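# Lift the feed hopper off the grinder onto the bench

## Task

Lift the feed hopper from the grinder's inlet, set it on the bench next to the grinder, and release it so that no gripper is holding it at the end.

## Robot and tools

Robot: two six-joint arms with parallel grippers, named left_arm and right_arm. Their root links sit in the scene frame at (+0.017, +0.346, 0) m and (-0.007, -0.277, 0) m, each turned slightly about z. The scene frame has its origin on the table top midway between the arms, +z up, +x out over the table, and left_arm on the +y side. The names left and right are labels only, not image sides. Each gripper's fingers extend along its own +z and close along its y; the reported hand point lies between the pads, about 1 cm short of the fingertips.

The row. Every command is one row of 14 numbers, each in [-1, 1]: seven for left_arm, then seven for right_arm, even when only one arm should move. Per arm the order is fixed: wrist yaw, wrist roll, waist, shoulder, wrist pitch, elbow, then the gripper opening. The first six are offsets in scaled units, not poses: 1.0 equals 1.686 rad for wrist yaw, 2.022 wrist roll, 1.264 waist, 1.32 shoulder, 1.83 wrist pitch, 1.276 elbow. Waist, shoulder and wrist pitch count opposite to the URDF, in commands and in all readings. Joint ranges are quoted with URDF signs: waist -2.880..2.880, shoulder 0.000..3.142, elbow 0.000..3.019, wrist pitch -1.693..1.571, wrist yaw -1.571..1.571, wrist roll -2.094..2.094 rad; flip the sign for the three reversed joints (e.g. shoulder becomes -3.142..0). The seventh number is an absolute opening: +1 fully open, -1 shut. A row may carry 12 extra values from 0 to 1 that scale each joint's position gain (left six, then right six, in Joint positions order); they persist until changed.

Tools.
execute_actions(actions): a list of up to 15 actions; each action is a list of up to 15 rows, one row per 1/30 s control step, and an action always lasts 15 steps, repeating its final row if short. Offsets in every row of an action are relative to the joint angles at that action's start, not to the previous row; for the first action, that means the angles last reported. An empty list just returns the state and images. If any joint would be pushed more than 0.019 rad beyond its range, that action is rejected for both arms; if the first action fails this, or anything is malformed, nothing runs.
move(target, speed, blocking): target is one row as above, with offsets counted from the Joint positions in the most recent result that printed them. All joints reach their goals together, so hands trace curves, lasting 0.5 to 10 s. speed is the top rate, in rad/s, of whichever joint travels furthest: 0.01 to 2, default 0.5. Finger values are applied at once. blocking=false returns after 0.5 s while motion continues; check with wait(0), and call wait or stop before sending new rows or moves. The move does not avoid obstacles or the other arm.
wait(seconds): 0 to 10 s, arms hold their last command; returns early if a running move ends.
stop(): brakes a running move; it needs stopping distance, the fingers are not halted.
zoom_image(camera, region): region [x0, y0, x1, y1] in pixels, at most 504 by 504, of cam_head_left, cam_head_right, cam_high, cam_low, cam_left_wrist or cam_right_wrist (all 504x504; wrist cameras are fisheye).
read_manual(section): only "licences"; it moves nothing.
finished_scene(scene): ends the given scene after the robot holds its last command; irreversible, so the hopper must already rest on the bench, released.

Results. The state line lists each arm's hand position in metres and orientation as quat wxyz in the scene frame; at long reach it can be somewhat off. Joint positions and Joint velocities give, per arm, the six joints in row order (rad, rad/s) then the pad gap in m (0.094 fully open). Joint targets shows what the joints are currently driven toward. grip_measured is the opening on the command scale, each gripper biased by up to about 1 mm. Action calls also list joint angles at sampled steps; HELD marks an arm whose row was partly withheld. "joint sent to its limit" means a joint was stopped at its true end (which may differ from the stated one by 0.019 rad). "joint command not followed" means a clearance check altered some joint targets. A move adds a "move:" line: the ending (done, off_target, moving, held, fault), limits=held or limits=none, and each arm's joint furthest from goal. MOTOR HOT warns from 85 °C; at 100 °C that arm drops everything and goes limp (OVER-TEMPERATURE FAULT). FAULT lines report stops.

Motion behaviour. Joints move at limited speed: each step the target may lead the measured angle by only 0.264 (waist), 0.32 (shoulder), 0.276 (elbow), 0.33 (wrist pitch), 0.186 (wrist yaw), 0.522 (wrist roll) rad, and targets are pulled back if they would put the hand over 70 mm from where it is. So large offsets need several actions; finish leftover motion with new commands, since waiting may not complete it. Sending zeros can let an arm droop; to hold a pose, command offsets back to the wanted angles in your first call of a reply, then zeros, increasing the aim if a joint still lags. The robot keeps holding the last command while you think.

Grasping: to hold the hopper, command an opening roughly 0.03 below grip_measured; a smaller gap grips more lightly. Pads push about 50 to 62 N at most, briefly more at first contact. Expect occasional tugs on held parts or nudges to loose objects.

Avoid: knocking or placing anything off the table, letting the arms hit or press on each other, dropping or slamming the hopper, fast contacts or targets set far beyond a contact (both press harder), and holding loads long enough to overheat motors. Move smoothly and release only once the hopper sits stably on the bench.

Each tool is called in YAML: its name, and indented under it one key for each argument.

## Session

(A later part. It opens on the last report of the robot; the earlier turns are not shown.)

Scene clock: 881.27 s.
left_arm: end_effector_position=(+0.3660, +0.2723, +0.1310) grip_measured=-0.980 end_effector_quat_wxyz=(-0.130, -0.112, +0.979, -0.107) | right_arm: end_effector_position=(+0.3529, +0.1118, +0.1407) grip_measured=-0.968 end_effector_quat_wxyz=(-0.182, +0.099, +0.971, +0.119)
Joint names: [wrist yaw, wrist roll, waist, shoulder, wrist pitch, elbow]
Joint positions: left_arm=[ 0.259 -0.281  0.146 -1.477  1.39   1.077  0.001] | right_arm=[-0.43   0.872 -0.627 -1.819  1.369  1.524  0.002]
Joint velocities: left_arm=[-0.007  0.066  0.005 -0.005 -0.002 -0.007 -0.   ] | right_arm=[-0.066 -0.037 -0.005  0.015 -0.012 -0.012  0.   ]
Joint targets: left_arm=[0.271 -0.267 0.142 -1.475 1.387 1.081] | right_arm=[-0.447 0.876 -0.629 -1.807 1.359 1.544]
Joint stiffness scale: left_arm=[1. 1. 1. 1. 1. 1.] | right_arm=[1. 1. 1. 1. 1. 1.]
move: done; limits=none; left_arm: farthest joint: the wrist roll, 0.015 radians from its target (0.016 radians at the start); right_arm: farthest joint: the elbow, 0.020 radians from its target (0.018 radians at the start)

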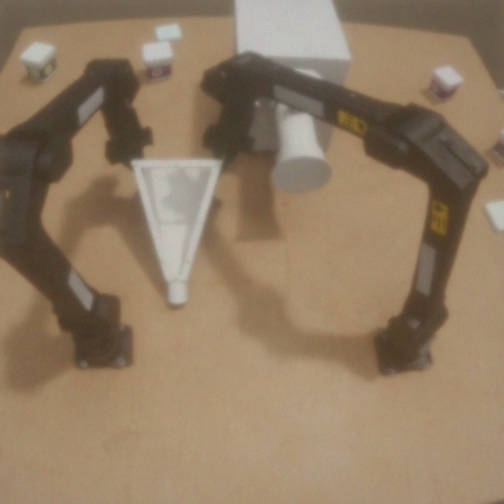

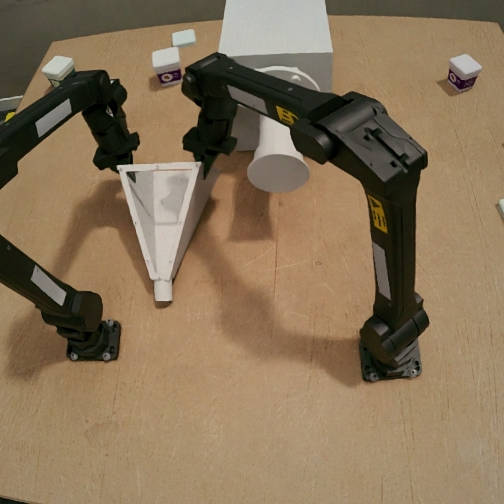

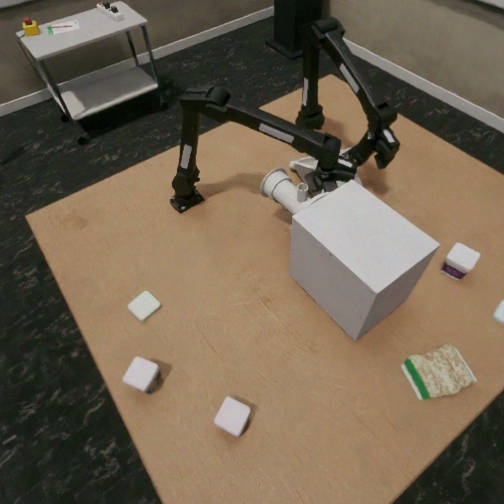

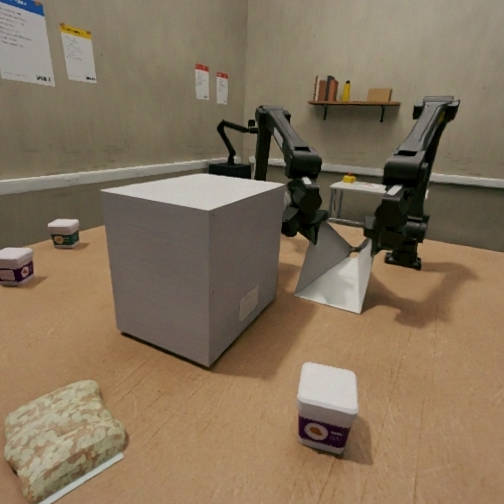

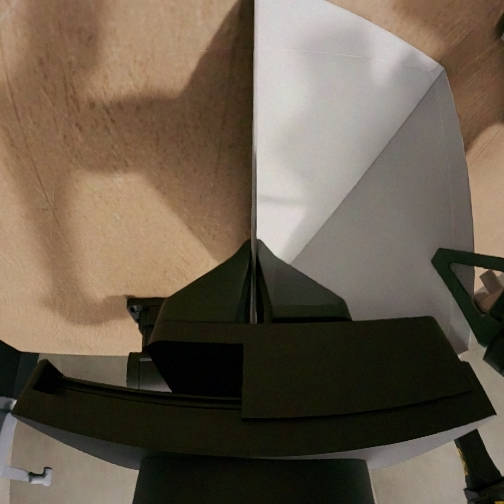

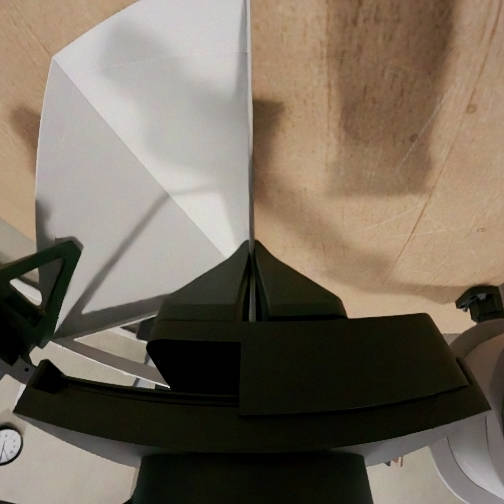

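move:
  target: [0,0,0,0.004,-0.02,-0.012,-1,0.006,0,0,0.0,-0.018,-0.006,-1]
  speed: 0.1

zoom_image:
  camera: "cam_head_right"
  region: [90, 140, 250, 330]

Scene clock: 886.00 s.
left_arm: end_effector_position=(+0.3678, +0.2725, +0.1280) grip_measured=-0.980 end_effector_quat_wxyz=(-0.124, -0.112, +0.980, -0.107) | right_arm: end_effector_position=(+0.3546, +0.1116, +0.1379) grip_measured=-0.968 end_effector_quat_wxyz=(-0.178, +0.099, +0.972, +0.118)
Joint names: [wrist yaw, wrist roll, waist, shoulder, wrist pitch, elbow]
Joint positions: left_arm=[ 0.257 -0.282  0.146 -1.477  1.372  1.071  0.001] | right_arm=[-0.422  0.873 -0.627 -1.821  1.359  1.521  0.001]
Joint velocities: left_arm=[-0.007 -0.022  0.005  0.024  0.002 -0.022  0.   ] | right_arm=[-0.037  0.022 -0.005  0.005  0.002  0.007  0.001]
Joint targets: left_arm=[0.259 -0.282 0.146 -1.471 1.354 1.062] | right_arm=[-0.420 0.872 -0.627 -1.819 1.336 1.517]
Joint stiffness scale: left_arm=[1. 1. 1. 1. 1. 1.] | right_arm=[1. 1. 1. 1. 1. 1.]
move: off_target (right_arm); limits=none; left_arm: farthest joint: the wrist pitch, 0.019 radians from its target (0.036 radians at the start); right_arm: farthest joint: the wrist pitch, 0.023 radians from its target (0.033 radians at the start)

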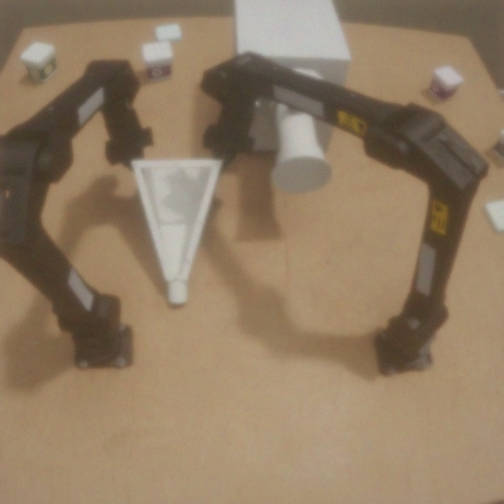

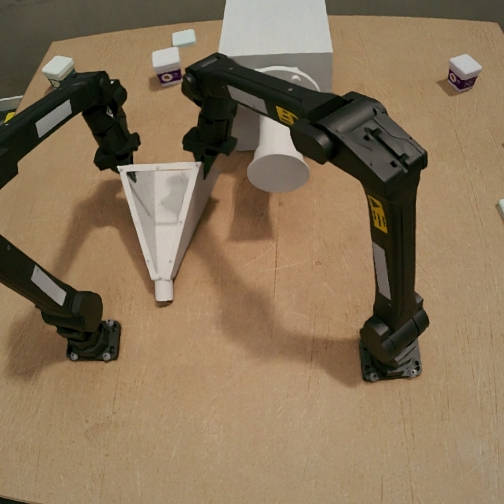

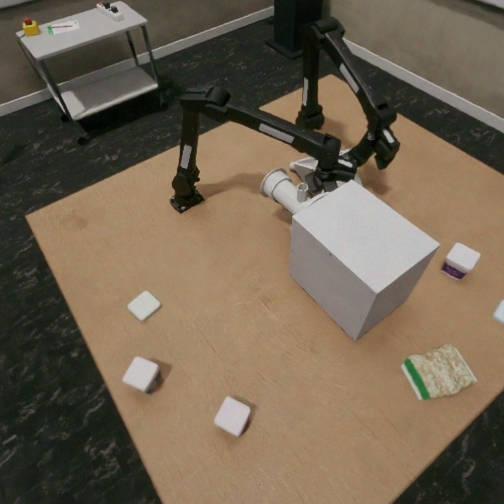

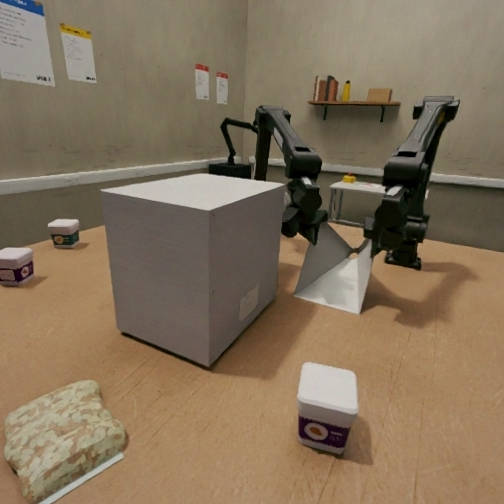

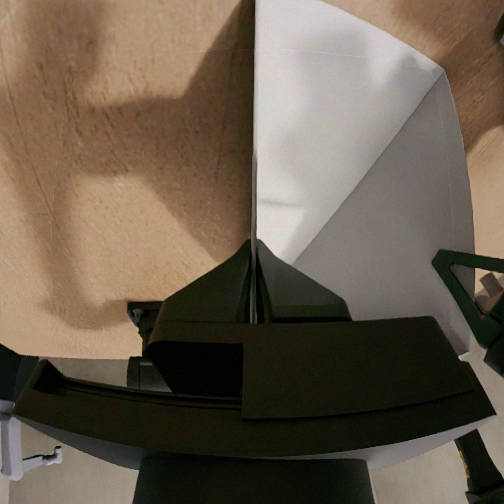

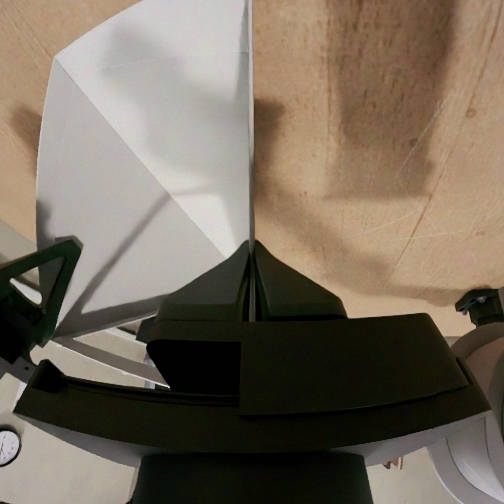

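Region (90, 140, 250, 330) of cam_head_right's 504x504 image, scaled by 2.653, with more detail than that image has; it fills the left 424 columns of this view, and the rest is white.

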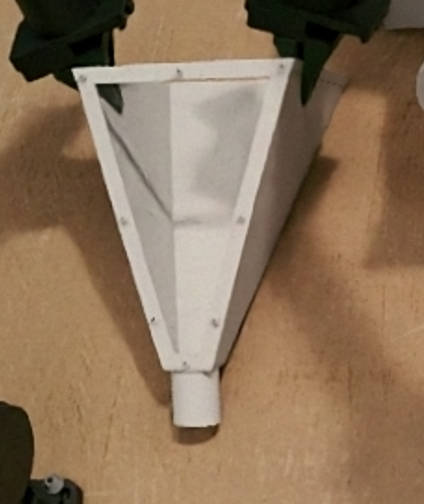

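execute_actions:
  actions:
    - [[0,0,0,0.004,0,0.01,-0.8,0,0,0,0.004,0,0.01,-0.8],[0,0,0,0.004,0,0.01,-0.6,0,0,0,0.004,0,0.01,-0.6],[0,0,0,0.004,0,0.01,-0.4,0,0,0,0.004,0,0.01,-0.4],[0,0,0,0.004,0,0.01,-0.1,0,0,0,0.004,0,0.01,-0.1]]

move:
  target: [0,0,-0.045,0.09,0,0.13,-0.1,0,0,0.06,0.09,0,0.10,-0.1]
  speed: 0.4

Scene clock: 894.13 s.
left_arm: end_effector_position=(+0.3678, +0.2727, +0.1279) grip_measured=-0.102 end_effector_quat_wxyz=(-0.124, -0.112, +0.980, -0.106) | right_arm: end_effector_position=(+0.3546, +0.1116, +0.1379) grip_measured=-0.103 end_effector_quat_wxyz=(-0.178, +0.099, +0.972, +0.118)
Joint names: [wrist yaw, wrist roll, waist, shoulder, wrist pitch, elbow]
Joint positions: left_arm=[ 0.256 -0.282  0.146 -1.477  1.372  1.071  0.042] | right_arm=[-0.422  0.873 -0.627 -1.821  1.359  1.521  0.042]
Joint velocities: left_arm=[-0.051 -0.051  0.015 -0.005  0.022  0.022 -0.   ] | right_arm=[ 0.037  0.037 -0.015 -0.005  0.002 -0.017 -0.   ]
Joint targets: left_arm=[0.257 -0.282 0.146 -1.472 1.372 1.084] | right_arm=[-0.422 0.872 -0.627 -1.815 1.359 1.534]
Joint stiffness scale: left_arm=[1. 1. 1. 1. 1. 1.] | right_arm=[1. 1. 1. 1. 1. 1.]
Step readings (joint positions):
0: left_arm=[0.257 -0.282 0.146 -1.477 1.372 1.071] | right_arm=[-0.422 0.873 -0.627 -1.821 1.359 1.521]
1: left_arm=[0.256 -0.282 0.146 -1.477 1.372 1.071] | right_arm=[-0.422 0.873 -0.627 -1.821 1.359 1.521]
2: left_arm=[0.256 -0.282 0.146 -1.477 1.372 1.071] | right_arm=[-0.422 0.873 -0.627 -1.821 1.359 1.521]
4: left_arm=[0.256 -0.282 0.146 -1.477 1.372 1.071] | right_arm=[-0.422 0.873 -0.627 -1.821 1.359 1.521]
8: left_arm=[0.256 -0.282 0.146 -1.477 1.372 1.071] | right_arm=[-0.422 0.873 -0.627 -1.821 1.359 1.521]
15: Joint positions above

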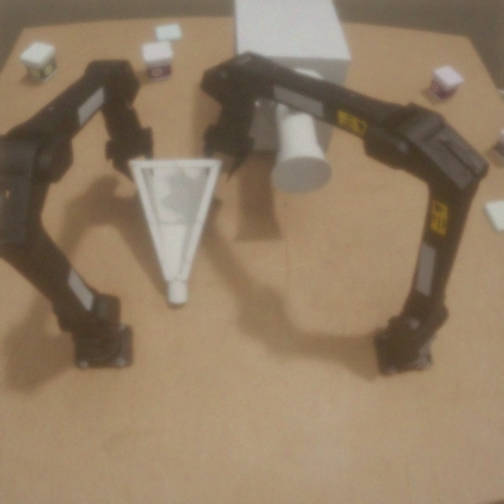

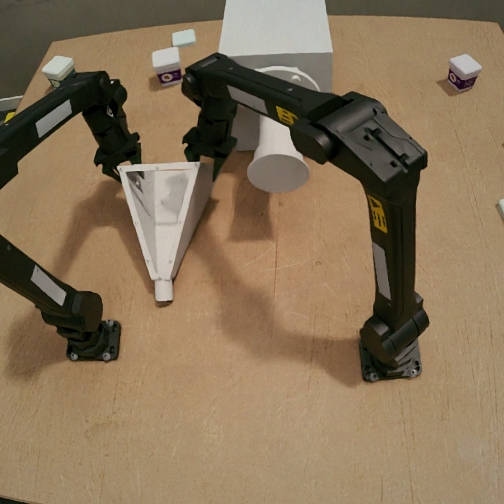

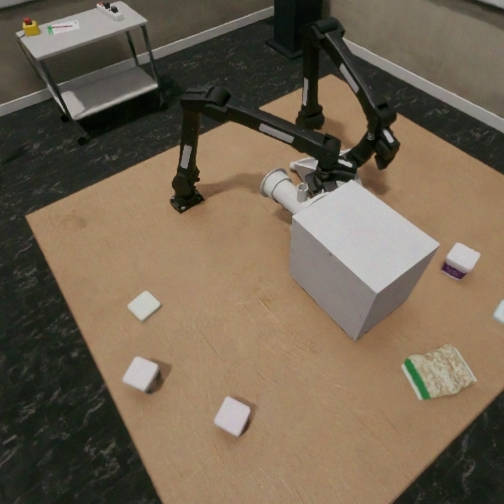

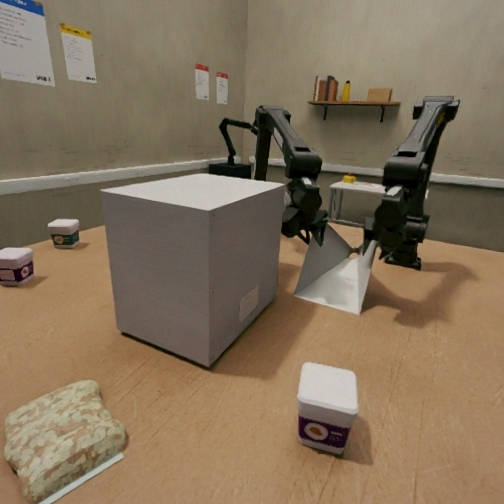

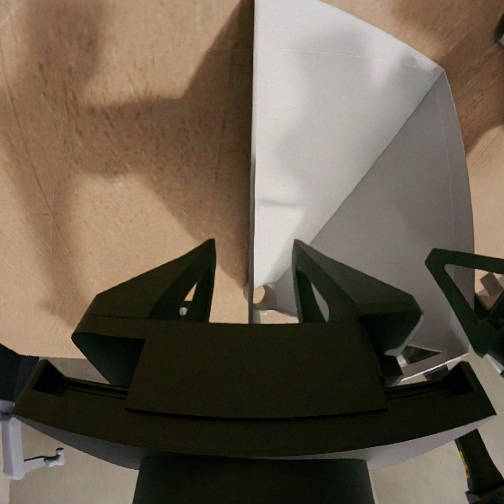

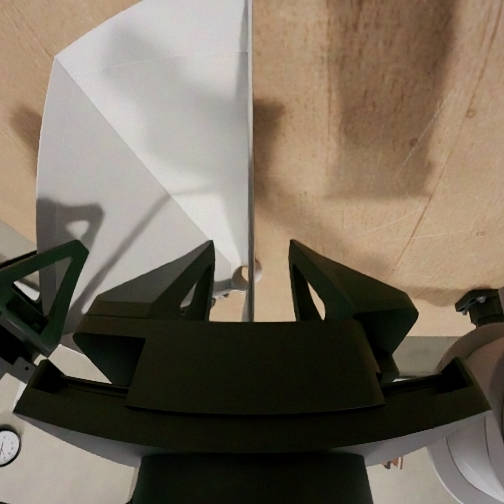

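Scene clock: 895.47 s.
left_arm: end_effector_position=(+0.4083, +0.2875, +0.2177) grip_measured=-0.102 end_effector_quat_wxyz=(+0.003, -0.118, +0.984, -0.130) | right_arm: end_effector_position=(+0.3926, +0.0990, +0.2139) grip_measured=-0.103 end_effector_quat_wxyz=(-0.115, +0.110, +0.970, +0.181)
Joint names: [wrist yaw, wrist roll, waist, shoulder, wrist pitch, elbow]
Joint positions: left_arm=[ 0.256 -0.282  0.1   -1.347  1.372  1.196  0.042] | right_arm=[-0.426  0.868 -0.564 -1.725  1.36   1.593  0.042]
Joint velocities: left_arm=[-0.095  0.007  0.015  0.005 -0.022 -0.002  0.001] | right_arm=[ 0.007 -0.037  0.015  0.005  0.002 -0.012 -0.   ]
Joint targets: left_arm=[0.256 -0.282 0.089 -1.359 1.372 1.237] | right_arm=[-0.422 0.873 -0.551 -1.702 1.359 1.649]
Joint stiffness scale: left_arm=[1. 1. 1. 1. 1. 1.] | right_arm=[1. 1. 1. 1. 1. 1.]
move: off_target (left_arm, right_arm); limits=none; left_arm: farthest joint: the elbow, 0.041 radians from its target (0.166 radians at the start); right_arm: farthest joint: the elbow, 0.056 radians from its target (0.128 radians at the start)

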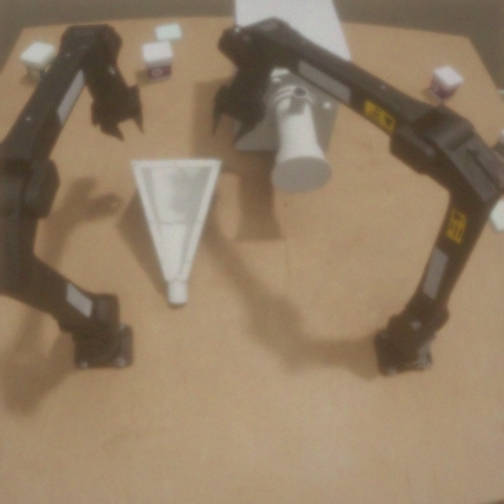

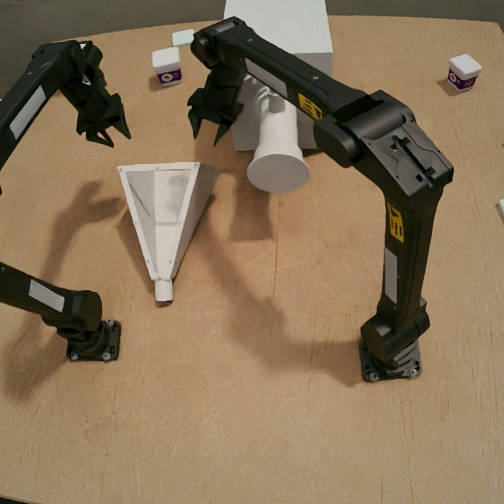

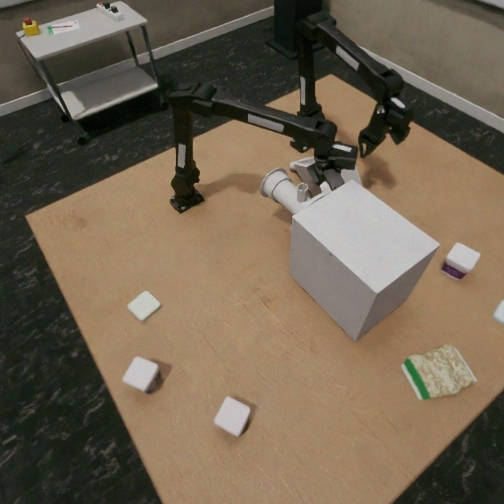

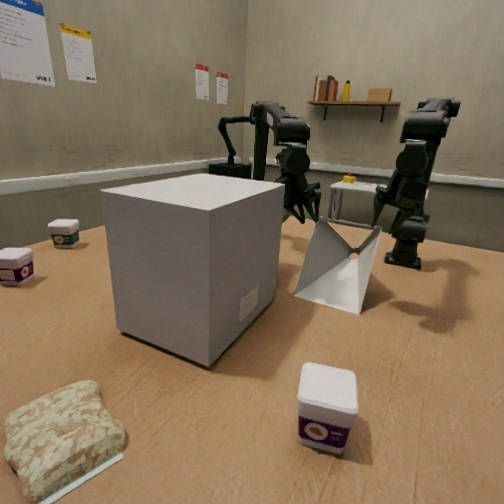

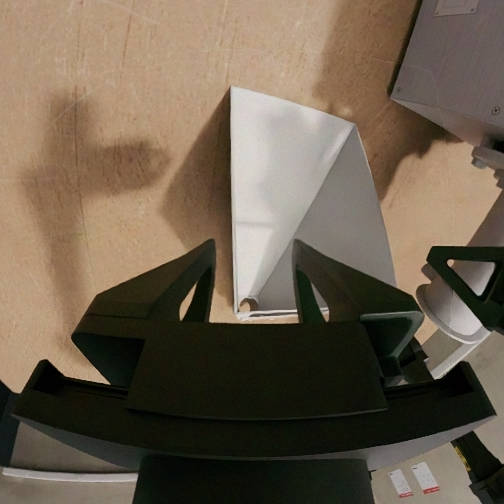

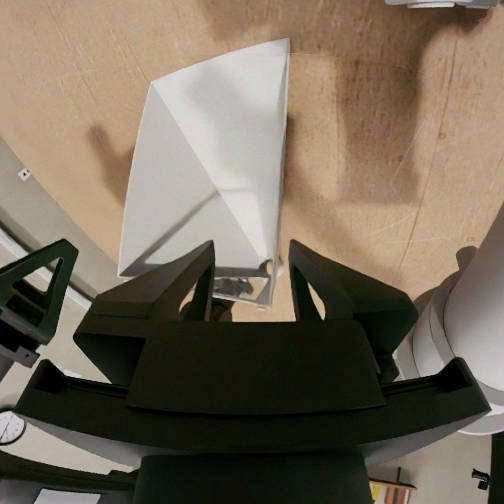

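finished_scene:
  scene: 1

The scene is finished: the task was done.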